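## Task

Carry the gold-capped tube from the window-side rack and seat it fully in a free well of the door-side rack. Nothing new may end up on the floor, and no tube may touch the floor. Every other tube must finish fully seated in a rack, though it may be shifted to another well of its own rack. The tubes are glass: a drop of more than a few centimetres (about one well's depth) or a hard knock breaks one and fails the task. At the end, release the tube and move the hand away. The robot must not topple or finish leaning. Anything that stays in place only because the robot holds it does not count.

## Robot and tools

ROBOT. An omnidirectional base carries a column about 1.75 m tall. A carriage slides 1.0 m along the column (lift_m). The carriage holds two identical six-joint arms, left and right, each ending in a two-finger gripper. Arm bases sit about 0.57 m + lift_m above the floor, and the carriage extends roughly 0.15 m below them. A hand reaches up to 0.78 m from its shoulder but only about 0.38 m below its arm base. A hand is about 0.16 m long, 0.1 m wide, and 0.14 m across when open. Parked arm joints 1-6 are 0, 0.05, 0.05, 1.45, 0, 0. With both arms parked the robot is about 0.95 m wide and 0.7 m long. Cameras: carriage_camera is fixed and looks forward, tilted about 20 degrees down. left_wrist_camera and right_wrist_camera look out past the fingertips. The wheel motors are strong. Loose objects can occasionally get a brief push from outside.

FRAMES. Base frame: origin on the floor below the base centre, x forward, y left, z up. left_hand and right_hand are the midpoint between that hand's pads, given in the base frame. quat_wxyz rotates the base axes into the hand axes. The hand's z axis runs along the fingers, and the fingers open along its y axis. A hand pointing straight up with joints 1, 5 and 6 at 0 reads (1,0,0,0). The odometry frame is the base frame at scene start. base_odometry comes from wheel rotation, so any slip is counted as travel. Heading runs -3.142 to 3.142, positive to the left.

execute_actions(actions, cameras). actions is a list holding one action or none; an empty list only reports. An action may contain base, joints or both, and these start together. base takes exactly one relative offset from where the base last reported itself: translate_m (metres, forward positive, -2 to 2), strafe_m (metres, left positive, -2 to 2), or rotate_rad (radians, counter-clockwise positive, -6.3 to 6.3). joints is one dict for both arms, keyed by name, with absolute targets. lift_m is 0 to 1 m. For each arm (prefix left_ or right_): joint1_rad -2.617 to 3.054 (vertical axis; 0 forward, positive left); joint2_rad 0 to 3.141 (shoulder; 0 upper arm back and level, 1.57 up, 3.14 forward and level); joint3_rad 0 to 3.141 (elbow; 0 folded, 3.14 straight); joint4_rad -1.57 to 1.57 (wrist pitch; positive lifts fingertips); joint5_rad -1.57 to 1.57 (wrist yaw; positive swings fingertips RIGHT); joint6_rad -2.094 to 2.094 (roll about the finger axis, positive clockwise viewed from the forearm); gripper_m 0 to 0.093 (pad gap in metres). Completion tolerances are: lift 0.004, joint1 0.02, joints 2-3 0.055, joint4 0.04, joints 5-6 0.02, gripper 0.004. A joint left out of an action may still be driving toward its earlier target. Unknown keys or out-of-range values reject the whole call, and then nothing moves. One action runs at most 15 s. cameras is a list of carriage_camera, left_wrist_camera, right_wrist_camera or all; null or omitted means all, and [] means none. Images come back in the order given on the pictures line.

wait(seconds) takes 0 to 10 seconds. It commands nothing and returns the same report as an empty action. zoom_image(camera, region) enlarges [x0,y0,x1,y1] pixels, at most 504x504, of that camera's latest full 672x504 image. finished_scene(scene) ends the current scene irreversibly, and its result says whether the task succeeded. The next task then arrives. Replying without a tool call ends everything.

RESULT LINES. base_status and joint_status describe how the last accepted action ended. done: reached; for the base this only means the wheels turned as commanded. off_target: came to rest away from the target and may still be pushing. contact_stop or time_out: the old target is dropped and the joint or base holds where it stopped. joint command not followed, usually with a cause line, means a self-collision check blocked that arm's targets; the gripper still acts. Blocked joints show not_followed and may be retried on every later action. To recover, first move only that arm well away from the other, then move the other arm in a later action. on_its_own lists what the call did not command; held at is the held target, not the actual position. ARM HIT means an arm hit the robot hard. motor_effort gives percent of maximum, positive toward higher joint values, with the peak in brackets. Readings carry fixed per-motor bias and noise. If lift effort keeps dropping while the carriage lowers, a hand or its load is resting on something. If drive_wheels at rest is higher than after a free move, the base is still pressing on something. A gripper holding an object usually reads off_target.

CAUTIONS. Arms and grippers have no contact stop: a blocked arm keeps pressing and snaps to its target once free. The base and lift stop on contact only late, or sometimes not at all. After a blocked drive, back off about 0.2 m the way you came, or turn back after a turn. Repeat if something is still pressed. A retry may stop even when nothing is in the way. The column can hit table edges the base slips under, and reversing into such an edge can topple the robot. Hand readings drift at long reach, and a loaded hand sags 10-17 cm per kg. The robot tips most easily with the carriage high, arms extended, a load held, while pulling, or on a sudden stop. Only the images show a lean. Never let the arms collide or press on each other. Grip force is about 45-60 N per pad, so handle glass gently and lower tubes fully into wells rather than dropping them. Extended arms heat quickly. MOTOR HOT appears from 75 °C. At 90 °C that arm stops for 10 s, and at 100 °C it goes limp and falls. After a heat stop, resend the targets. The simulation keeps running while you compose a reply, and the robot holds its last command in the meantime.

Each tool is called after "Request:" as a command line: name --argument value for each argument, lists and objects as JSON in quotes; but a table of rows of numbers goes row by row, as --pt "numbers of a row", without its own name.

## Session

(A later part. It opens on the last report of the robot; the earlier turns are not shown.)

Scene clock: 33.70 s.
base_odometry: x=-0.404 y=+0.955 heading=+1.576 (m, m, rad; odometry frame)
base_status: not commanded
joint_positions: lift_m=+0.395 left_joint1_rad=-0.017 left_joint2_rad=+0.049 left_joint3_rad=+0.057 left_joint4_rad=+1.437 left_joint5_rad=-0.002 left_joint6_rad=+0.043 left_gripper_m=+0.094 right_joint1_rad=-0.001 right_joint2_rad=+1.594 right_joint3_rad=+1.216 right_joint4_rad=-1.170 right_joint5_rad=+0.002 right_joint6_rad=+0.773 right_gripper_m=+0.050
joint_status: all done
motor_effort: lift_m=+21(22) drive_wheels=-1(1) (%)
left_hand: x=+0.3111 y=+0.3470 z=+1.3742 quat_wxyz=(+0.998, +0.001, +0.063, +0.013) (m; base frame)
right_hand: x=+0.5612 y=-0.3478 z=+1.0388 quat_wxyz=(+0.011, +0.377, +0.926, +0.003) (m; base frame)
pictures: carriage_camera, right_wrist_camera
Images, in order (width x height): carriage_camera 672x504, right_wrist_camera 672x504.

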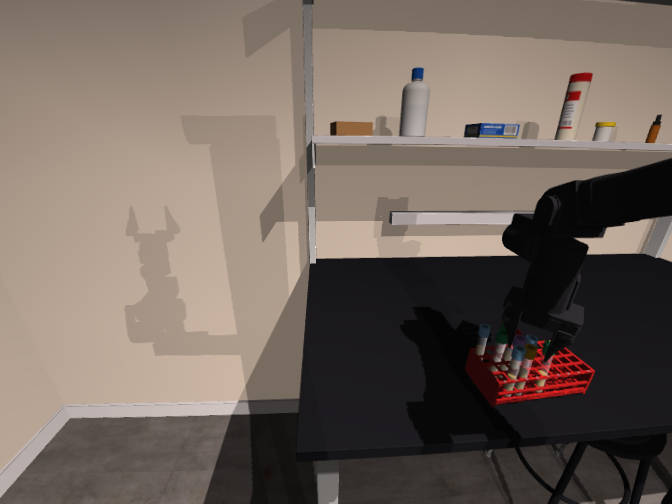

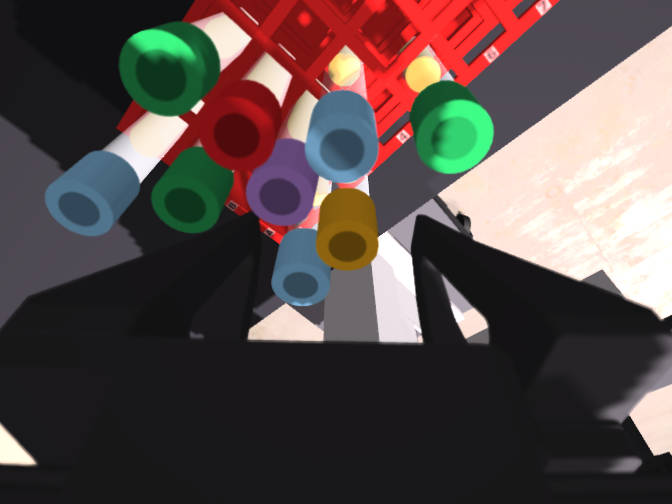

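Request:
execute_actions --actions '[{"base":{"translate_m":0.005},"joints":{"lift_m":0.385}}]' --cameras '[]'

Request:
execute_actions --actions '[{"joints":{"right_gripper_m":0.008}}]' --cameras '["right_wrist_camera"]'

Request:
execute_actions --actions '[{"joints":{"lift_m":0.42}}]' --cameras '["carriage_camera","right_wrist_camera"]'

Request:
zoom_image --camera "carriage_camera" --region '[450,290,610,410]'

Scene clock: 35.40 s.
base_odometry: x=-0.403 y=+0.959 heading=+1.576 (m, m, rad; odometry frame)
base_status: done
joint_positions: lift_m=+0.385 left_joint1_rad=-0.017 left_joint2_rad=+0.049 left_joint3_rad=+0.057 left_joint4_rad=+1.438 left_joint5_rad=-0.002 left_joint6_rad=+0.043 left_gripper_m=+0.094 right_joint1_rad=-0.001 right_joint2_rad=+1.596 right_joint3_rad=+1.216 right_joint4_rad=-1.168 right_joint5_rad=+0.002 right_joint6_rad=+0.773 right_gripper_m=+0.050
joint_status: all done
motor_effort: lift_m=+22(22) drive_wheels=+1(11) (%)
left_hand: x=+0.3110 y=+0.3470 z=+1.3641 quat_wxyz=(+0.998, +0.001, +0.062, +0.013) (m; base frame)
right_hand: x=+0.5616 y=-0.3478 z=+1.0283 quat_wxyz=(+0.011, +0.377, +0.926, +0.003) (m; base frame)
pictures: none
No camera images: the call's "cameras" was empty. Leave "cameras" out to get every camera's image.

Scene clock: 35.97 s.
base_odometry: x=-0.403 y=+0.959 heading=+1.576 (m, m, rad; odometry frame)
base_status: not commanded
joint_positions: lift_m=+0.385 left_joint1_rad=-0.017 left_joint2_rad=+0.049 left_joint3_rad=+0.057 left_joint4_rad=+1.437 left_joint5_rad=-0.002 left_joint6_rad=+0.043 left_gripper_m=+0.094 right_joint1_rad=-0.001 right_joint2_rad=+1.595 right_joint3_rad=+1.216 right_joint4_rad=-1.171 right_joint5_rad=+0.008 right_joint6_rad=+0.776 right_gripper_m=+0.022
joint_status: right_gripper_m off_target (ended at +0.022, target +0.008)
motor_effort: lift_m=+21(21) drive_wheels=+1(1) (%)
left_hand: x=+0.3111 y=+0.3470 z=+1.3641 quat_wxyz=(+0.998, +0.001, +0.063, +0.013) (m; base frame)
right_hand: x=+0.5608 y=-0.3487 z=+1.0286 quat_wxyz=(+0.011, +0.379, +0.926, +0.000) (m; base frame)
pictures: right_wrist_camera
Images, in order (width x height): right_wrist_camera 672x504.

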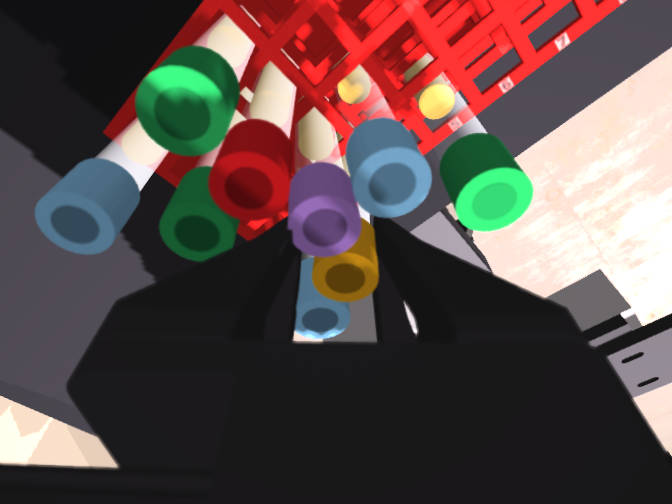

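Scene clock: 36.63 s.
base_odometry: x=-0.403 y=+0.959 heading=+1.576 (m, m, rad; odometry frame)
base_status: not commanded
joint_positions: lift_m=+0.420 left_joint1_rad=-0.017 left_joint2_rad=+0.049 left_joint3_rad=+0.057 left_joint4_rad=+1.438 left_joint5_rad=-0.002 left_joint6_rad=+0.043 left_gripper_m=+0.094 right_joint1_rad=-0.001 right_joint2_rad=+1.603 right_joint3_rad=+1.206 right_joint4_rad=-1.174 right_joint5_rad=-0.001 right_joint6_rad=+0.776 right_gripper_m=+0.022
joint_status: all done
motor_effort: lift_m=+23(28) drive_wheels=+1(1) (%)
left_hand: x=+0.3110 y=+0.3470 z=+1.3989 quat_wxyz=(+0.998, +0.001, +0.062, +0.013) (m; base frame)
right_hand: x=+0.5571 y=-0.3472 z=+1.0587 quat_wxyz=(+0.000, +0.379, +0.926, +0.000) (m; base frame)
pictures: carriage_camera, right_wrist_camera
Images, in order (width x height): carriage_camera 672x504, right_wrist_camera 672x504.

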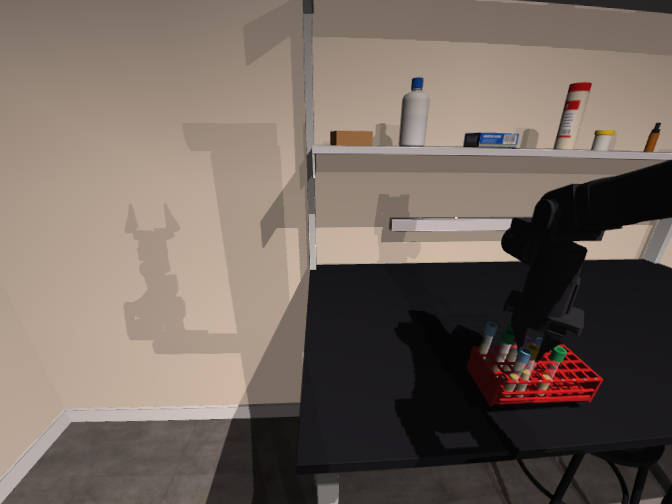

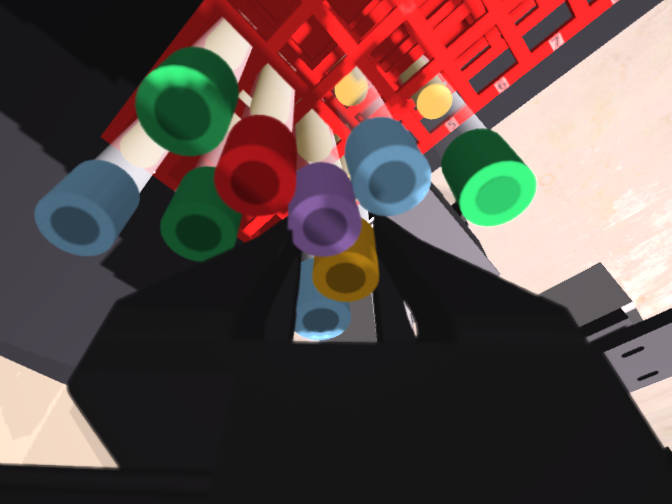

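Region (450, 290, 610, 410) of carriage_camera's 672x504 image, scaled by 3.150, with more detail than that image has; it fills the top 378 rows of this view, and the rest is white.

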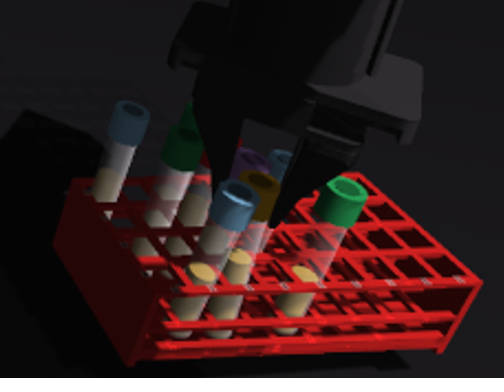

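Request:
execute_actions --actions '[{"joints":{"lift_m":0.385}}]' --cameras '[]'

Request:
execute_actions --actions '[{"joints":{"right_gripper_m":0.05}}]' --cameras '[]'

Request:
execute_actions --actions '[{"base":{"translate_m":-0.009}}]' --cameras '["carriage_camera","right_wrist_camera"]'

Scene clock: 37.60 s.
base_odometry: x=-0.403 y=+0.959 heading=+1.576 (m, m, rad; odometry frame)
base_status: not commanded
joint_positions: lift_m=+0.385 left_joint1_rad=-0.017 left_joint2_rad=+0.049 left_joint3_rad=+0.057 left_joint4_rad=+1.437 left_joint5_rad=-0.002 left_joint6_rad=+0.043 left_gripper_m=+0.094 right_joint1_rad=-0.001 right_joint2_rad=+1.590 right_joint3_rad=+1.208 right_joint4_rad=-1.184 right_joint5_rad=+0.003 right_joint6_rad=+0.777 right_gripper_m=+0.022
joint_status: all done
motor_effort: lift_m=+20(22) drive_wheels=+1(2) (%)
left_hand: x=+0.3111 y=+0.3470 z=+1.3643 quat_wxyz=(+0.998, +0.001, +0.063, +0.013) (m; base frame)
right_hand: x=+0.5556 y=-0.3479 z=+1.0280 quat_wxyz=(+0.003, +0.379, +0.925, +0.000) (m; base frame)
pictures: none
No camera images: the call's "cameras" was empty. Leave "cameras" out to get every camera's image.

Scene clock: 38.17 s.
base_odometry: x=-0.403 y=+0.959 heading=+1.576 (m, m, rad; odometry frame)
base_status: not commanded
joint_positions: lift_m=+0.385 left_joint1_rad=-0.017 left_joint2_rad=+0.049 left_joint3_rad=+0.057 left_joint4_rad=+1.437 left_joint5_rad=-0.002 left_joint6_rad=+0.043 left_gripper_m=+0.094 right_joint1_rad=-0.001 right_joint2_rad=+1.590 right_joint3_rad=+1.208 right_joint4_rad=-1.176 right_joint5_rad=+0.002 right_joint6_rad=+0.777 right_gripper_m=+0.050
joint_status: all done
motor_effort: lift_m=+20(20) drive_wheels=+1(1) (%)
left_hand: x=+0.3111 y=+0.3470 z=+1.3643 quat_wxyz=(+0.998, +0.001, +0.063, +0.013) (m; base frame)
right_hand: x=+0.5576 y=-0.3478 z=+1.0280 quat_wxyz=(+0.007, +0.379, +0.925, +0.001) (m; base frame)
pictures: none
No camera images: the call's "cameras" was empty. Leave "cameras" out to get every camera's image.

Scene clock: 39.10 s.
base_odometry: x=-0.404 y=+0.951 heading=+1.576 (m, m, rad; odometry frame)
base_status: done
joint_positions: lift_m=+0.385 left_joint1_rad=-0.017 left_joint2_rad=+0.049 left_joint3_rad=+0.057 left_joint4_rad=+1.437 left_joint5_rad=-0.002 left_joint6_rad=+0.043 left_gripper_m=+0.094 right_joint1_rad=-0.001 right_joint2_rad=+1.590 right_joint3_rad=+1.208 right_joint4_rad=-1.172 right_joint5_rad=+0.002 right_joint6_rad=+0.777 right_gripper_m=+0.050
joint_status: not commanded
motor_effort: lift_m=+20(20) drive_wheels=-1(9) (%)
left_hand: x=+0.3111 y=+0.3470 z=+1.3643 quat_wxyz=(+0.998, +0.001, +0.063, +0.013) (m; base frame)
right_hand: x=+0.5586 y=-0.3477 z=+1.0280 quat_wxyz=(+0.008, +0.379, +0.925, +0.002) (m; base frame)
pictures: carriage_camera, right_wrist_camera
Images, in order (width x height): carriage_camera 672x504, right_wrist_camera 672x504.

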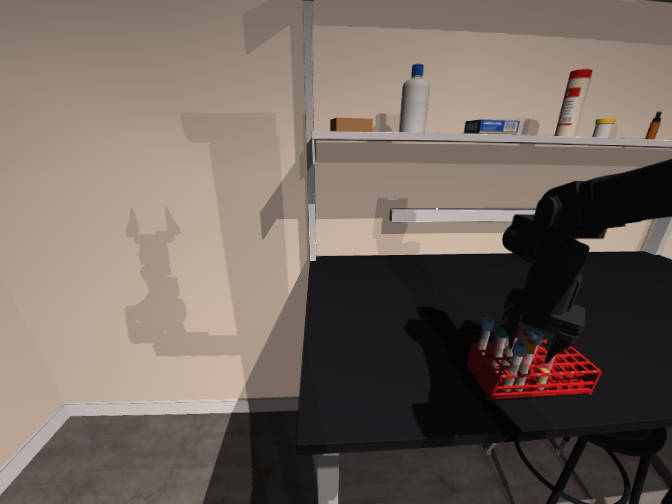

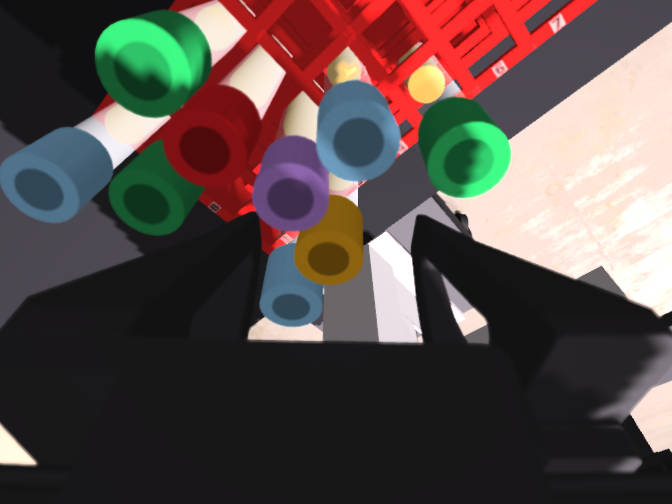

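Request:
execute_actions --actions '[{"joints":{"right_gripper_m":0.008}}]' --cameras '["right_wrist_camera"]'

Request:
execute_actions --actions '[{"joints":{"lift_m":0.41}}]' --cameras '["carriage_camera","right_wrist_camera"]'

Request:
zoom_image --camera "carriage_camera" --region '[450,290,610,410]'

Scene clock: 39.87 s.
base_odometry: x=-0.404 y=+0.951 heading=+1.576 (m, m, rad; odometry frame)
base_status: not commanded
joint_positions: lift_m=+0.385 left_joint1_rad=-0.017 left_joint2_rad=+0.049 left_joint3_rad=+0.057 left_joint4_rad=+1.437 left_joint5_rad=-0.002 left_joint6_rad=+0.043 left_gripper_m=+0.094 right_joint1_rad=-0.002 right_joint2_rad=+1.590 right_joint3_rad=+1.208 right_joint4_rad=-1.168 right_joint5_rad=+0.007 right_joint6_rad=+0.784 right_gripper_m=+0.017
joint_status: right_gripper_m off_target (ended at +0.017, target +0.008)
motor_effort: lift_m=+20(20) drive_wheels=-1(1) (%)
left_hand: x=+0.3111 y=+0.3470 z=+1.3643 quat_wxyz=(+0.998, +0.001, +0.063, +0.013) (m; base frame)
right_hand: x=+0.5594 y=-0.3488 z=+1.0280 quat_wxyz=(+0.011, +0.383, +0.924, +0.001) (m; base frame)
pictures: right_wrist_camera
Images, in order (width x height): right_wrist_camera 672x504.

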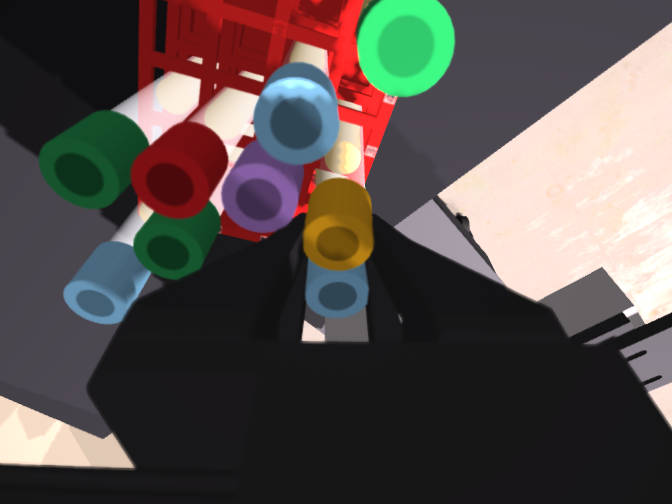

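Scene clock: 40.53 s.
base_odometry: x=-0.404 y=+0.951 heading=+1.576 (m, m, rad; odometry frame)
base_status: not commanded
joint_positions: lift_m=+0.410 left_joint1_rad=-0.017 left_joint2_rad=+0.049 left_joint3_rad=+0.057 left_joint4_rad=+1.437 left_joint5_rad=-0.002 left_joint6_rad=+0.043 left_gripper_m=+0.094 right_joint1_rad=-0.002 right_joint2_rad=+1.596 right_joint3_rad=+1.208 right_joint4_rad=-1.169 right_joint5_rad=+0.005 right_joint6_rad=+0.784 right_gripper_m=+0.017
joint_status: all done
motor_effort: lift_m=+23(28) drive_wheels=-1(1) (%)
left_hand: x=+0.3111 y=+0.3470 z=+1.3890 quat_wxyz=(+0.998, +0.001, +0.063, +0.013) (m; base frame)
right_hand: x=+0.5592 y=-0.3484 z=+1.0511 quat_wxyz=(+0.008, +0.383, +0.924, +0.001) (m; base frame)
pictures: carriage_camera, right_wrist_camera
Images, in order (width x height): carriage_camera 672x504, right_wrist_camera 672x504.

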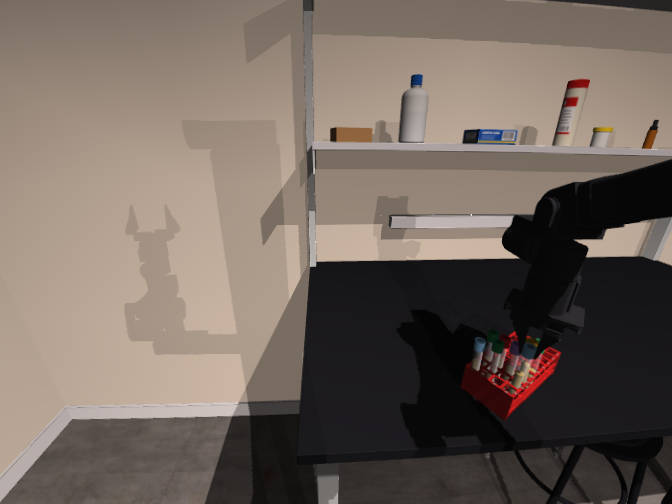

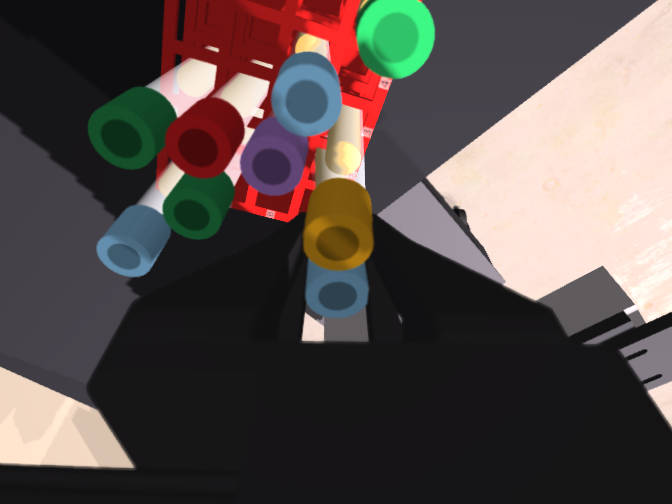

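Region (450, 290, 610, 410) of carriage_camera's 672x504 image, scaled by 3.150, with more detail than that image has; it fills the top 378 rows of this view, and the rest is white.

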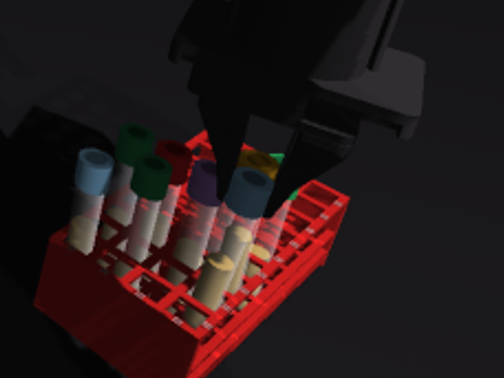

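Request:
execute_actions --actions '[{"joints":{"lift_m":0.386}}]' --cameras '[]'

Request:
execute_actions --actions '[{"joints":{"right_gripper_m":0.028}}]' --cameras '[]'

Request:
execute_actions --actions '[{"joints":{"lift_m":0.399}}]' --cameras '["right_wrist_camera"]'

Request:
execute_actions --actions '[{"joints":{"right_gripper_m":0.008}}]' --cameras '[]'

Request:
execute_actions --actions '[{"joints":{"lift_m":0.43}}]' --cameras '["carriage_camera","right_wrist_camera"]'

Request:
zoom_image --camera "carriage_camera" --region '[450,290,610,410]'

Scene clock: 41.63 s.
base_odometry: x=-0.404 y=+0.951 heading=+1.576 (m, m, rad; odometry frame)
base_status: not commanded
joint_positions: lift_m=+0.386 left_joint1_rad=-0.017 left_joint2_rad=+0.049 left_joint3_rad=+0.057 left_joint4_rad=+1.438 left_joint5_rad=-0.002 left_joint6_rad=+0.043 left_gripper_m=+0.094 right_joint1_rad=-0.002 right_joint2_rad=+1.594 right_joint3_rad=+1.208 right_joint4_rad=-1.171 right_joint5_rad=+0.002 right_joint6_rad=+0.784 right_gripper_m=+0.017
joint_status: all done
motor_effort: lift_m=+20(22) drive_wheels=-1(1) (%)
left_hand: x=+0.3109 y=+0.3470 z=+1.3653 quat_wxyz=(+0.998, +0.001, +0.062, +0.013) (m; base frame)
right_hand: x=+0.5586 y=-0.3480 z=+1.0278 quat_wxyz=(+0.006, +0.383, +0.924, +0.002) (m; base frame)
pictures: none
No camera images: the call's "cameras" was empty. Leave "cameras" out to get every camera's image.

Scene clock: 42.13 s.
base_odometry: x=-0.404 y=+0.951 heading=+1.576 (m, m, rad; odometry frame)
base_status: not commanded
joint_positions: lift_m=+0.386 left_joint1_rad=-0.017 left_joint2_rad=+0.049 left_joint3_rad=+0.057 left_joint4_rad=+1.438 left_joint5_rad=-0.002 left_joint6_rad=+0.043 left_gripper_m=+0.094 right_joint1_rad=-0.002 right_joint2_rad=+1.594 right_joint3_rad=+1.208 right_joint4_rad=-1.174 right_joint5_rad=+0.002 right_joint6_rad=+0.784 right_gripper_m=+0.028
joint_status: all done
motor_effort: lift_m=+20(20) drive_wheels=-1(1) (%)
left_hand: x=+0.3109 y=+0.3470 z=+1.3653 quat_wxyz=(+0.998, +0.001, +0.062, +0.013) (m; base frame)
right_hand: x=+0.5579 y=-0.3479 z=+1.0278 quat_wxyz=(+0.005, +0.383, +0.924, +0.001) (m; base frame)
pictures: none
No camera images: the call's "cameras" was empty. Leave "cameras" out to get every camera's image.

Scene clock: 42.93 s.
base_odometry: x=-0.404 y=+0.951 heading=+1.576 (m, m, rad; odometry frame)
base_status: not commanded
joint_positions: lift_m=+0.399 left_joint1_rad=-0.017 left_joint2_rad=+0.049 left_joint3_rad=+0.057 left_joint4_rad=+1.438 left_joint5_rad=-0.002 left_joint6_rad=+0.043 left_gripper_m=+0.094 right_joint1_rad=-0.002 right_joint2_rad=+1.594 right_joint3_rad=+1.208 right_joint4_rad=-1.171 right_joint5_rad=+0.002 right_joint6_rad=+0.784 right_gripper_m=+0.028
joint_status: all done
motor_effort: lift_m=+22(28) drive_wheels=-1(1) (%)
left_hand: x=+0.3109 y=+0.3470 z=+1.3781 quat_wxyz=(+0.998, +0.001, +0.062, +0.013) (m; base frame)
right_hand: x=+0.5588 y=-0.3479 z=+1.0406 quat_wxyz=(+0.007, +0.383, +0.924, +0.002) (m; base frame)
pictures: right_wrist_camera
Images, in order (width x height): right_wrist_camera 672x504.

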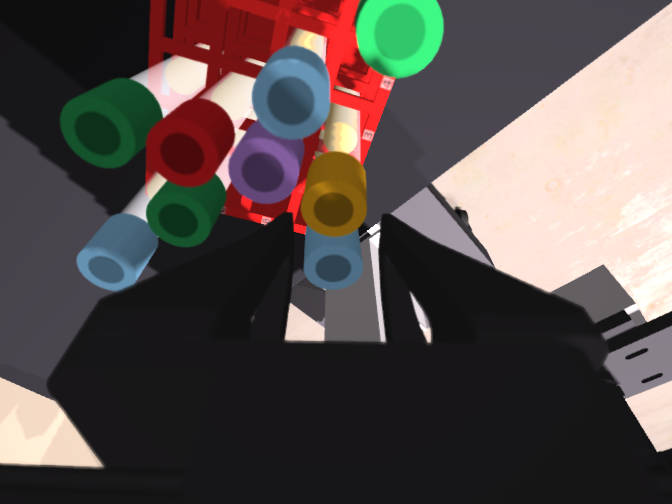

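Scene clock: 43.43 s.
base_odometry: x=-0.404 y=+0.951 heading=+1.576 (m, m, rad; odometry frame)
base_status: not commanded
joint_positions: lift_m=+0.399 left_joint1_rad=-0.017 left_joint2_rad=+0.049 left_joint3_rad=+0.057 left_joint4_rad=+1.438 left_joint5_rad=-0.002 left_joint6_rad=+0.043 left_gripper_m=+0.094 right_joint1_rad=-0.002 right_joint2_rad=+1.594 right_joint3_rad=+1.208 right_joint4_rad=-1.168 right_joint5_rad=+0.000 right_joint6_rad=+0.784 right_gripper_m=+0.016
joint_status: right_gripper_m off_target (ended at +0.016, target +0.008)
motor_effort: lift_m=+22(22) drive_wheels=-1(1) (%)
left_hand: x=+0.3109 y=+0.3470 z=+1.3781 quat_wxyz=(+0.998, +0.001, +0.062, +0.013) (m; base frame)
right_hand: x=+0.5594 y=-0.3477 z=+1.0406 quat_wxyz=(+0.008, +0.383, +0.924, +0.003) (m; base frame)
pictures: none
No camera images: the call's "cameras" was empty. Leave "cameras" out to get every camera's image.

Scene clock: 44.07 s.
base_odometry: x=-0.404 y=+0.951 heading=+1.576 (m, m, rad; odometry frame)
base_status: not commanded
joint_positions: lift_m=+0.430 left_joint1_rad=-0.017 left_joint2_rad=+0.049 left_joint3_rad=+0.057 left_joint4_rad=+1.438 left_joint5_rad=-0.002 left_joint6_rad=+0.043 left_gripper_m=+0.094 right_joint1_rad=-0.002 right_joint2_rad=+1.594 right_joint3_rad=+1.208 right_joint4_rad=-1.168 right_joint5_rad=+0.000 right_joint6_rad=+0.784 right_gripper_m=+0.016
joint_status: all done
motor_effort: lift_m=+23(28) drive_wheels=-1(1) (%)
left_hand: x=+0.3109 y=+0.3470 z=+1.4090 quat_wxyz=(+0.998, +0.001, +0.062, +0.013) (m; base frame)
right_hand: x=+0.5595 y=-0.3477 z=+1.0716 quat_wxyz=(+0.008, +0.383, +0.924, +0.003) (m; base frame)
pictures: carriage_camera, right_wrist_camera
Images, in order (width x height): carriage_camera 672x504, right_wrist_camera 672x504.

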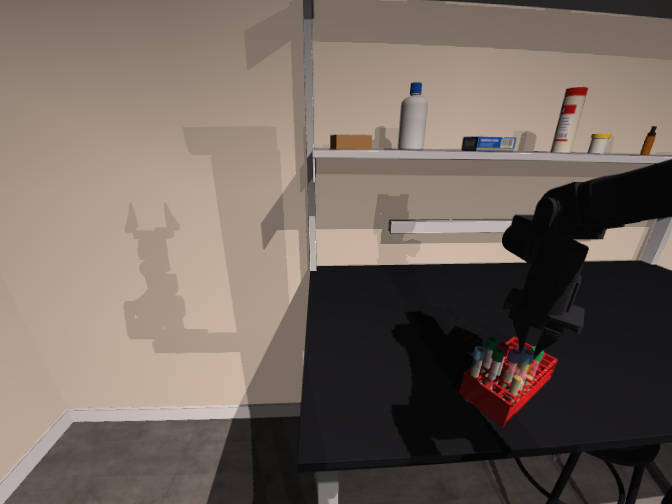

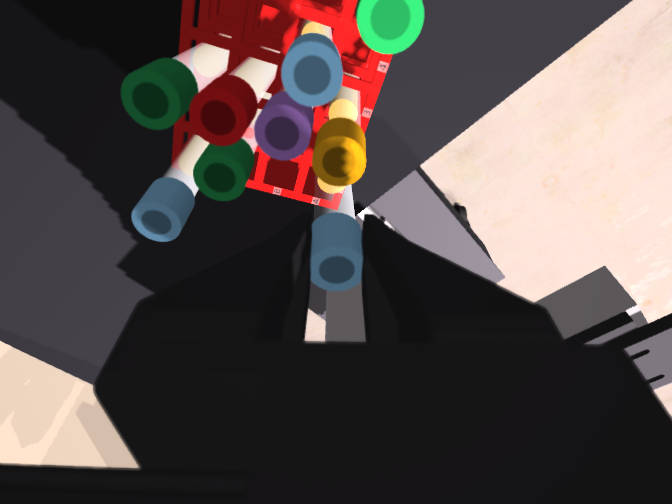

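Region (450, 290, 610, 410) of carriage_camera's 672x504 image, scaled by 3.150, with more detail than that image has; it fills the top 378 rows of this view, and the rest is white.

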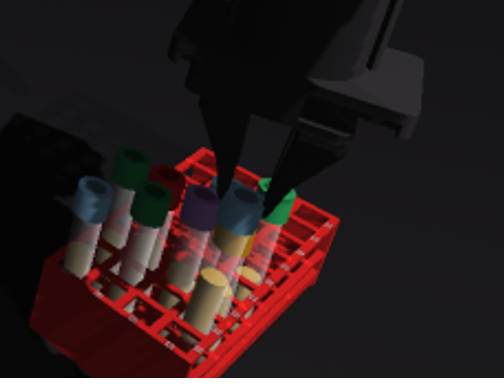

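Request:
execute_actions --actions '[{"joints":{"lift_m":0.4}}]' --cameras '[]'

Request:
execute_actions --actions '[{"joints":{"right_gripper_m":0.028}}]' --cameras '[]'

Request:
execute_actions --actions '[{"joints":{"lift_m":0.425}}]' --cameras '[]'

Request:
execute_actions --actions '[{"base":{"translate_m":0.014}}]' --cameras '[]'

Request:
execute_actions --actions '[{"base":{"strafe_m":-0.014}}]' --cameras '[]'

Request:
execute_actions --actions '[{"joints":{"lift_m":0.399}}]' --cameras '["carriage_camera","right_wrist_camera"]'

Scene clock: 45.10 s.
base_odometry: x=-0.404 y=+0.951 heading=+1.576 (m, m, rad; odometry frame)
base_status: not commanded
joint_positions: lift_m=+0.400 left_joint1_rad=-0.017 left_joint2_rad=+0.049 left_joint3_rad=+0.057 left_joint4_rad=+1.439 left_joint5_rad=-0.002 left_joint6_rad=+0.043 left_gripper_m=+0.094 right_joint1_rad=-0.002 right_joint2_rad=+1.596 right_joint3_rad=+1.208 right_joint4_rad=-1.167 right_joint5_rad=+0.000 right_joint6_rad=+0.784 right_gripper_m=+0.016
joint_status: all done
motor_effort: lift_m=+21(22) drive_wheels=-1(1) (%)
left_hand: x=+0.3108 y=+0.3470 z=+1.3792 quat_wxyz=(+0.998, +0.001, +0.062, +0.013) (m; base frame)
right_hand: x=+0.5596 y=-0.3477 z=+1.0413 quat_wxyz=(+0.007, +0.383, +0.924, +0.003) (m; base frame)
pictures: none
No camera images: the call's "cameras" was empty. Leave "cameras" out to get every camera's image.

Scene clock: 45.57 s.
base_odometry: x=-0.404 y=+0.951 heading=+1.576 (m, m, rad; odometry frame)
base_status: not commanded
joint_positions: lift_m=+0.400 left_joint1_rad=-0.017 left_joint2_rad=+0.049 left_joint3_rad=+0.057 left_joint4_rad=+1.439 left_joint5_rad=-0.002 left_joint6_rad=+0.043 left_gripper_m=+0.094 right_joint1_rad=-0.002 right_joint2_rad=+1.596 right_joint3_rad=+1.208 right_joint4_rad=-1.167 right_joint5_rad=+0.000 right_joint6_rad=+0.784 right_gripper_m=+0.028
joint_status: all done
motor_effort: lift_m=+21(21) drive_wheels=-1(1) (%)
left_hand: x=+0.3108 y=+0.3470 z=+1.3792 quat_wxyz=(+0.998, +0.001, +0.062, +0.013) (m; base frame)
right_hand: x=+0.5596 y=-0.3477 z=+1.0413 quat_wxyz=(+0.007, +0.383, +0.924, +0.003) (m; base frame)
pictures: none
No camera images: the call's "cameras" was empty. Leave "cameras" out to get every camera's image.

Scene clock: 46.17 s.
base_odometry: x=-0.404 y=+0.951 heading=+1.576 (m, m, rad; odometry frame)
base_status: not commanded
joint_positions: lift_m=+0.425 left_joint1_rad=-0.017 left_joint2_rad=+0.049 left_joint3_rad=+0.057 left_joint4_rad=+1.438 left_joint5_rad=-0.002 left_joint6_rad=+0.043 left_gripper_m=+0.094 right_joint1_rad=-0.002 right_joint2_rad=+1.594 right_joint3_rad=+1.208 right_joint4_rad=-1.167 right_joint5_rad=+0.000 right_joint6_rad=+0.784 right_gripper_m=+0.028
joint_status: all done
motor_effort: lift_m=+23(28) drive_wheels=-1(1) (%)
left_hand: x=+0.3109 y=+0.3470 z=+1.4040 quat_wxyz=(+0.998, +0.001, +0.062, +0.013) (m; base frame)
right_hand: x=+0.5596 y=-0.3477 z=+1.0665 quat_wxyz=(+0.008, +0.383, +0.924, +0.003) (m; base frame)
pictures: none
No camera images: the call's "cameras" was empty. Leave "cameras" out to get every camera's image.

Scene clock: 46.93 s.
base_odometry: x=-0.404 y=+0.964 heading=+1.576 (m, m, rad; odometry frame)
base_status: done
joint_positions: lift_m=+0.425 left_joint1_rad=-0.017 left_joint2_rad=+0.049 left_joint3_rad=+0.057 left_joint4_rad=+1.437 left_joint5_rad=-0.002 left_joint6_rad=+0.043 left_gripper_m=+0.094 right_joint1_rad=-0.002 right_joint2_rad=+1.594 right_joint3_rad=+1.208 right_joint4_rad=-1.167 right_joint5_rad=+0.000 right_joint6_rad=+0.784 right_gripper_m=+0.028
joint_status: not commanded
motor_effort: lift_m=+23(23) drive_wheels=-4(10) (%)
left_hand: x=+0.3112 y=+0.3470 z=+1.4040 quat_wxyz=(+0.998, +0.001, +0.063, +0.013) (m; base frame)
right_hand: x=+0.5596 y=-0.3477 z=+1.0665 quat_wxyz=(+0.008, +0.383, +0.924, +0.003) (m; base frame)
pictures: none
No camera images: the call's "cameras" was empty. Leave "cameras" out to get every camera's image.

Scene clock: 47.70 s.
base_odometry: x=-0.390 y=+0.964 heading=+1.576 (m, m, rad; odometry frame)
base_status: done
joint_positions: lift_m=+0.425 left_joint1_rad=-0.017 left_joint2_rad=+0.049 left_joint3_rad=+0.057 left_joint4_rad=+1.438 left_joint5_rad=-0.002 left_joint6_rad=+0.043 left_gripper_m=+0.094 right_joint1_rad=-0.002 right_joint2_rad=+1.594 right_joint3_rad=+1.208 right_joint4_rad=-1.168 right_joint5_rad=+0.000 right_joint6_rad=+0.784 right_gripper_m=+0.028
joint_status: not commanded
motor_effort: lift_m=+23(23) drive_wheels=-1(12) (%)
left_hand: x=+0.3109 y=+0.3470 z=+1.4040 quat_wxyz=(+0.998, +0.001, +0.062, +0.013) (m; base frame)
right_hand: x=+0.5593 y=-0.3477 z=+1.0665 quat_wxyz=(+0.008, +0.383, +0.924, +0.003) (m; base frame)
pictures: none
No camera images: the call's "cameras" was empty. Leave "cameras" out to get every camera's image.

Scene clock: 48.30 s.
base_odometry: x=-0.390 y=+0.964 heading=+1.576 (m, m, rad; odometry frame)
base_status: not commanded
joint_positions: lift_m=+0.399 left_joint1_rad=-0.017 left_joint2_rad=+0.049 left_joint3_rad=+0.057 left_joint4_rad=+1.437 left_joint5_rad=-0.003 left_joint6_rad=+0.043 left_gripper_m=+0.094 right_joint1_rad=-0.002 right_joint2_rad=+1.571 right_joint3_rad=+1.218 right_joint4_rad=-1.171 right_joint5_rad=-0.007 right_joint6_rad=+0.784 right_gripper_m=+0.028
joint_status: all done
motor_effort: lift_m=+19(20) drive_wheels=-2(1) (%)
left_hand: x=+0.3111 y=+0.3471 z=+1.3784 quat_wxyz=(+0.998, +0.001, +0.063, +0.013) (m; base frame)
right_hand: x=+0.5617 y=-0.3465 z=+1.0494 quat_wxyz=(+0.020, +0.383, +0.924, +0.012) (m; base frame)
pictures: carriage_camera, right_wrist_camera
Images, in order (width x height): carriage_camera 672x504, right_wrist_camera 672x504.

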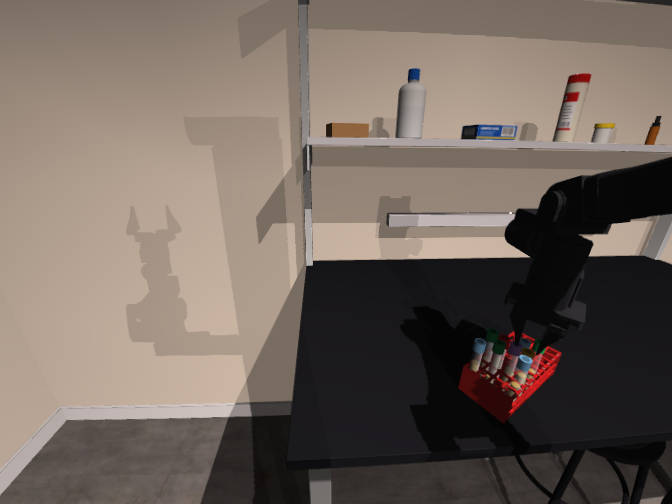

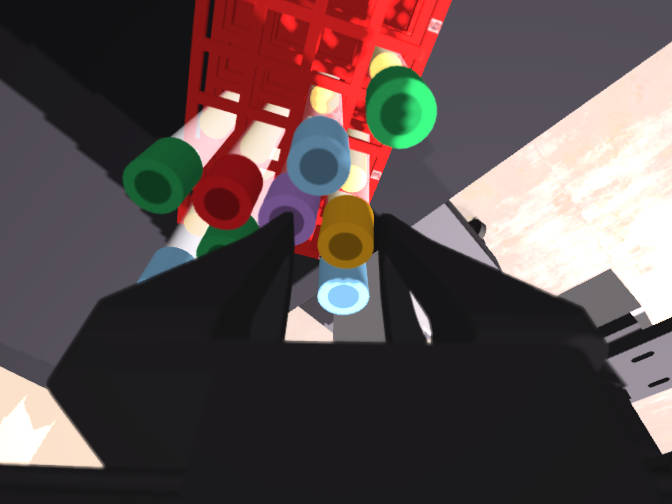

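Request:
execute_actions --actions '[{"joints":{"lift_m":0.415,"right_gripper_m":0.024}}]' --cameras '[]'

Request:
execute_actions --actions '[{"base":{"translate_m":-0.007}}]' --cameras '[]'

Request:
execute_actions --actions '[{"joints":{"lift_m":0.399}}]' --cameras '["right_wrist_camera"]'

Scene clock: 49.10 s.
base_odometry: x=-0.390 y=+0.964 heading=+1.576 (m, m, rad; odometry frame)
base_status: not commanded
joint_positions: lift_m=+0.415 left_joint1_rad=-0.017 left_joint2_rad=+0.049 left_joint3_rad=+0.057 left_joint4_rad=+1.438 left_joint5_rad=-0.003 left_joint6_rad=+0.043 left_gripper_m=+0.094 right_joint1_rad=-0.002 right_joint2_rad=+1.586 right_joint3_rad=+1.218 right_joint4_rad=-1.169 right_joint5_rad=-0.006 right_joint6_rad=+0.784 right_gripper_m=+0.024
joint_status: all done
motor_effort: lift_m=+22(28) drive_wheels=-2(2) (%)
left_hand: x=+0.3110 y=+0.3471 z=+1.3940 quat_wxyz=(+0.998, +0.000, +0.062, +0.013) (m; base frame)
right_hand: x=+0.5621 y=-0.3466 z=+1.0612 quat_wxyz=(+0.014, +0.383, +0.924, +0.009) (m; base frame)
pictures: none
No camera images: the call's "cameras" was empty. Leave "cameras" out to get every camera's image.

Scene clock: 49.90 s.
base_odometry: x=-0.390 y=+0.958 heading=+1.576 (m, m, rad; odometry frame)
base_status: done
joint_positions: lift_m=+0.415 left_joint1_rad=-0.017 left_joint2_rad=+0.049 left_joint3_rad=+0.057 left_joint4_rad=+1.438 left_joint5_rad=-0.003 left_joint6_rad=+0.043 left_gripper_m=+0.094 right_joint1_rad=-0.002 right_joint2_rad=+1.586 right_joint3_rad=+1.218 right_joint4_rad=-1.169 right_joint5_rad=-0.006 right_joint6_rad=+0.784 right_gripper_m=+0.024
joint_status: not commanded
motor_effort: lift_m=+23(22) drive_wheels=-3(7) (%)
left_hand: x=+0.3109 y=+0.3471 z=+1.3940 quat_wxyz=(+0.998, +0.000, +0.062, +0.013) (m; base frame)
right_hand: x=+0.5621 y=-0.3466 z=+1.0612 quat_wxyz=(+0.014, +0.383, +0.924, +0.009) (m; base frame)
pictures: none
No camera images: the call's "cameras" was empty. Leave "cameras" out to get every camera's image.

Scene clock: 50.67 s.
base_odometry: x=-0.390 y=+0.958 heading=+1.576 (m, m, rad; odometry frame)
base_status: not commanded
joint_positions: lift_m=+0.399 left_joint1_rad=-0.017 left_joint2_rad=+0.049 left_joint3_rad=+0.057 left_joint4_rad=+1.439 left_joint5_rad=-0.003 left_joint6_rad=+0.043 left_gripper_m=+0.094 right_joint1_rad=-0.002 right_joint2_rad=+1.575 right_joint3_rad=+1.222 right_joint4_rad=-1.171 right_joint5_rad=-0.006 right_joint6_rad=+0.784 right_gripper_m=+0.024
joint_status: all done
motor_effort: lift_m=+20(21) drive_wheels=-3(2) (%)
left_hand: x=+0.3108 y=+0.3471 z=+1.3784 quat_wxyz=(+0.998, +0.000, +0.062, +0.013) (m; base frame)
right_hand: x=+0.5629 y=-0.3466 z=+1.0495 quat_wxyz=(+0.021, +0.383, +0.924, +0.012) (m; base frame)
pictures: right_wrist_camera
Images, in order (width x height): right_wrist_camera 672x504.

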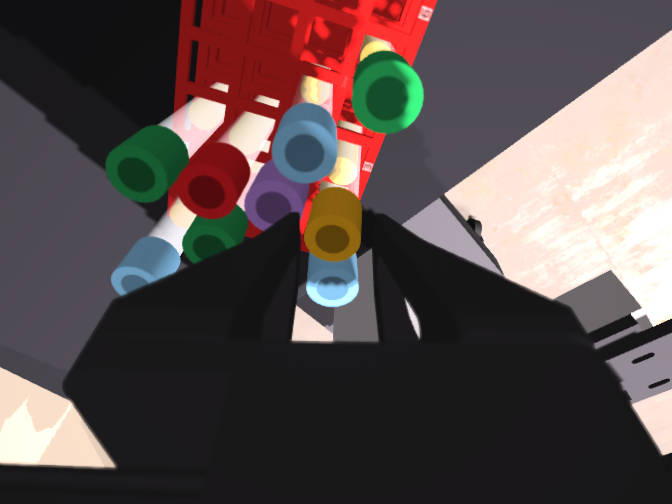

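Request:
execute_actions --actions '[{"joints":{"lift_m":0.415,"right_gripper_m":0.03}}]' --cameras '[]'

Request:
execute_actions --actions '[{"base":{"translate_m":-0.006}}]' --cameras '[]'

Request:
execute_actions --actions '[{"joints":{"lift_m":0.399}}]' --cameras '["right_wrist_camera"]'

Scene clock: 51.83 s.
base_odometry: x=-0.390 y=+0.958 heading=+1.576 (m, m, rad; odometry frame)
base_status: not commanded
joint_positions: lift_m=+0.415 left_joint1_rad=-0.017 left_joint2_rad=+0.049 left_joint3_rad=+0.057 left_joint4_rad=+1.438 left_joint5_rad=-0.003 left_joint6_rad=+0.043 left_gripper_m=+0.094 right_joint1_rad=-0.002 right_joint2_rad=+1.587 right_joint3_rad=+1.219 right_joint4_rad=-1.170 right_joint5_rad=-0.005 right_joint6_rad=+0.784 right_gripper_m=+0.030
joint_status: all done
motor_effort: lift_m=+23(27) drive_wheels=-3(3) (%)
left_hand: x=+0.3110 y=+0.3471 z=+1.3940 quat_wxyz=(+0.998, +0.000, +0.062, +0.013) (m; base frame)
right_hand: x=+0.5621 y=-0.3469 z=+1.0613 quat_wxyz=(+0.014, +0.383, +0.924, +0.009) (m; base frame)
pictures: none
No camera images: the call's "cameras" was empty. Leave "cameras" out to get every camera's image.

Scene clock: 52.77 s.
base_odometry: x=-0.390 y=+0.952 heading=+1.576 (m, m, rad; odometry frame)
base_status: done
joint_positions: lift_m=+0.415 left_joint1_rad=-0.017 left_joint2_rad=+0.049 left_joint3_rad=+0.057 left_joint4_rad=+1.439 left_joint5_rad=-0.003 left_joint6_rad=+0.043 left_gripper_m=+0.094 right_joint1_rad=-0.002 right_joint2_rad=+1.588 right_joint3_rad=+1.219 right_joint4_rad=-1.169 right_joint5_rad=-0.005 right_joint6_rad=+0.784 right_gripper_m=+0.030
joint_status: not commanded
motor_effort: lift_m=+22(23) drive_wheels=-1(7) (%)
left_hand: x=+0.3108 y=+0.3471 z=+1.3940 quat_wxyz=(+0.998, +0.000, +0.062, +0.013) (m; base frame)
right_hand: x=+0.5624 y=-0.3470 z=+1.0611 quat_wxyz=(+0.015, +0.383, +0.924, +0.008) (m; base frame)
pictures: none
No camera images: the call's "cameras" was empty. Leave "cameras" out to get every camera's image.

Scene clock: 53.47 s.
base_odometry: x=-0.390 y=+0.952 heading=+1.576 (m, m, rad; odometry frame)
base_status: not commanded
joint_positions: lift_m=+0.399 left_joint1_rad=-0.017 left_joint2_rad=+0.049 left_joint3_rad=+0.057 left_joint4_rad=+1.440 left_joint5_rad=-0.003 left_joint6_rad=+0.043 left_gripper_m=+0.094 right_joint1_rad=-0.002 right_joint2_rad=+1.576 right_joint3_rad=+1.219 right_joint4_rad=-1.171 right_joint5_rad=-0.005 right_joint6_rad=+0.784 right_gripper_m=+0.030
joint_status: all done
motor_effort: lift_m=+20(21) drive_wheels=-1(0) (%)
left_hand: x=+0.3106 y=+0.3471 z=+1.3784 quat_wxyz=(+0.998, +0.000, +0.061, +0.013) (m; base frame)
right_hand: x=+0.5620 y=-0.3469 z=+1.0485 quat_wxyz=(+0.019, +0.383, +0.924, +0.010) (m; base frame)
pictures: right_wrist_camera
Images, in order (width x height): right_wrist_camera 672x504.

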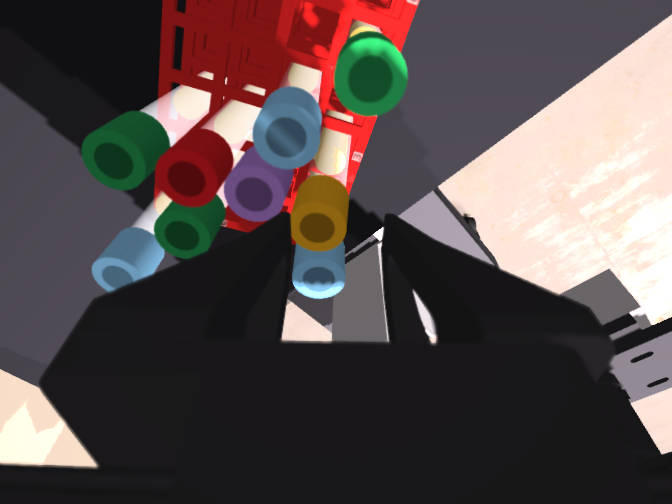

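Request:
execute_actions --actions '[{"joints":{"lift_m":0.415}}]' --cameras '[]'

Request:
execute_actions --actions '[{"base":{"strafe_m":0.008}}]' --cameras '[]'

Request:
execute_actions --actions '[{"joints":{"lift_m":0.399}}]' --cameras '["right_wrist_camera"]'

Scene clock: 54.37 s.
base_odometry: x=-0.390 y=+0.952 heading=+1.576 (m, m, rad; odometry frame)
base_status: not commanded
joint_positions: lift_m=+0.415 left_joint1_rad=-0.017 left_joint2_rad=+0.049 left_joint3_rad=+0.057 left_joint4_rad=+1.439 left_joint5_rad=-0.003 left_joint6_rad=+0.043 left_gripper_m=+0.094 right_joint1_rad=-0.002 right_joint2_rad=+1.586 right_joint3_rad=+1.219 right_joint4_rad=-1.169 right_joint5_rad=-0.005 right_joint6_rad=+0.784 right_gripper_m=+0.030
joint_status: all done
motor_effort: lift_m=+22(27) drive_wheels=-1(2) (%)
left_hand: x=+0.3107 y=+0.3471 z=+1.3941 quat_wxyz=(+0.998, +0.000, +0.062, +0.013) (m; base frame)
right_hand: x=+0.5624 y=-0.3469 z=+1.0616 quat_wxyz=(+0.015, +0.383, +0.924, +0.009) (m; base frame)
pictures: none
No camera images: the call's "cameras" was empty. Leave "cameras" out to get every camera's image.

Scene clock: 55.17 s.
base_odometry: x=-0.398 y=+0.952 heading=+1.576 (m, m, rad; odometry frame)
base_status: done
joint_positions: lift_m=+0.415 left_joint1_rad=-0.017 left_joint2_rad=+0.049 left_joint3_rad=+0.057 left_joint4_rad=+1.438 left_joint5_rad=-0.003 left_joint6_rad=+0.043 left_gripper_m=+0.094 right_joint1_rad=-0.002 right_joint2_rad=+1.587 right_joint3_rad=+1.219 right_joint4_rad=-1.168 right_joint5_rad=-0.004 right_joint6_rad=+0.784 right_gripper_m=+0.030
joint_status: not commanded
motor_effort: lift_m=+22(23) drive_wheels=-2(10) (%)
left_hand: x=+0.3109 y=+0.3471 z=+1.3940 quat_wxyz=(+0.998, +0.000, +0.062, +0.013) (m; base frame)
right_hand: x=+0.5625 y=-0.3471 z=+1.0614 quat_wxyz=(+0.015, +0.383, +0.924, +0.008) (m; base frame)
pictures: none
No camera images: the call's "cameras" was empty. Leave "cameras" out to get every camera's image.

Scene clock: 55.70 s.
base_odometry: x=-0.398 y=+0.952 heading=+1.576 (m, m, rad; odometry frame)
base_status: not commanded
joint_positions: lift_m=+0.399 left_joint1_rad=-0.017 left_joint2_rad=+0.049 left_joint3_rad=+0.057 left_joint4_rad=+1.438 left_joint5_rad=-0.003 left_joint6_rad=+0.043 left_gripper_m=+0.094 right_joint1_rad=-0.002 right_joint2_rad=+1.591 right_joint3_rad=+1.219 right_joint4_rad=-1.171 right_joint5_rad=-0.004 right_joint6_rad=+0.784 right_gripper_m=+0.030
joint_status: all done
motor_effort: lift_m=+21(22) drive_wheels=+1(2) (%)
left_hand: x=+0.3110 y=+0.3471 z=+1.3782 quat_wxyz=(+0.998, +0.000, +0.062, +0.013) (m; base frame)
right_hand: x=+0.5619 y=-0.3470 z=+1.0443 quat_wxyz=(+0.012, +0.383, +0.924, +0.007) (m; base frame)
pictures: right_wrist_camera
Images, in order (width x height): right_wrist_camera 672x504.

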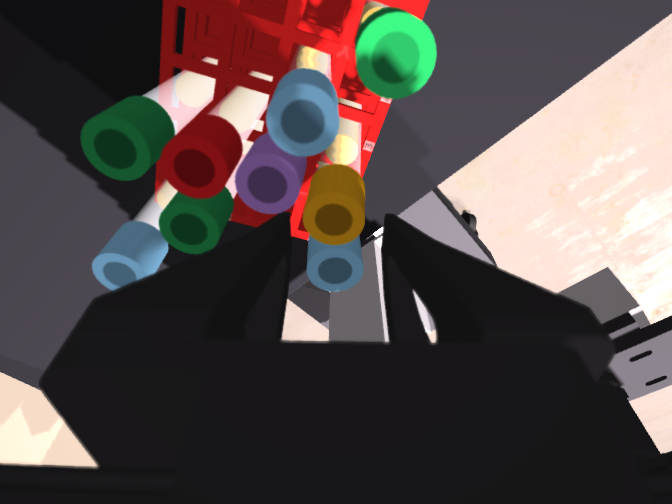

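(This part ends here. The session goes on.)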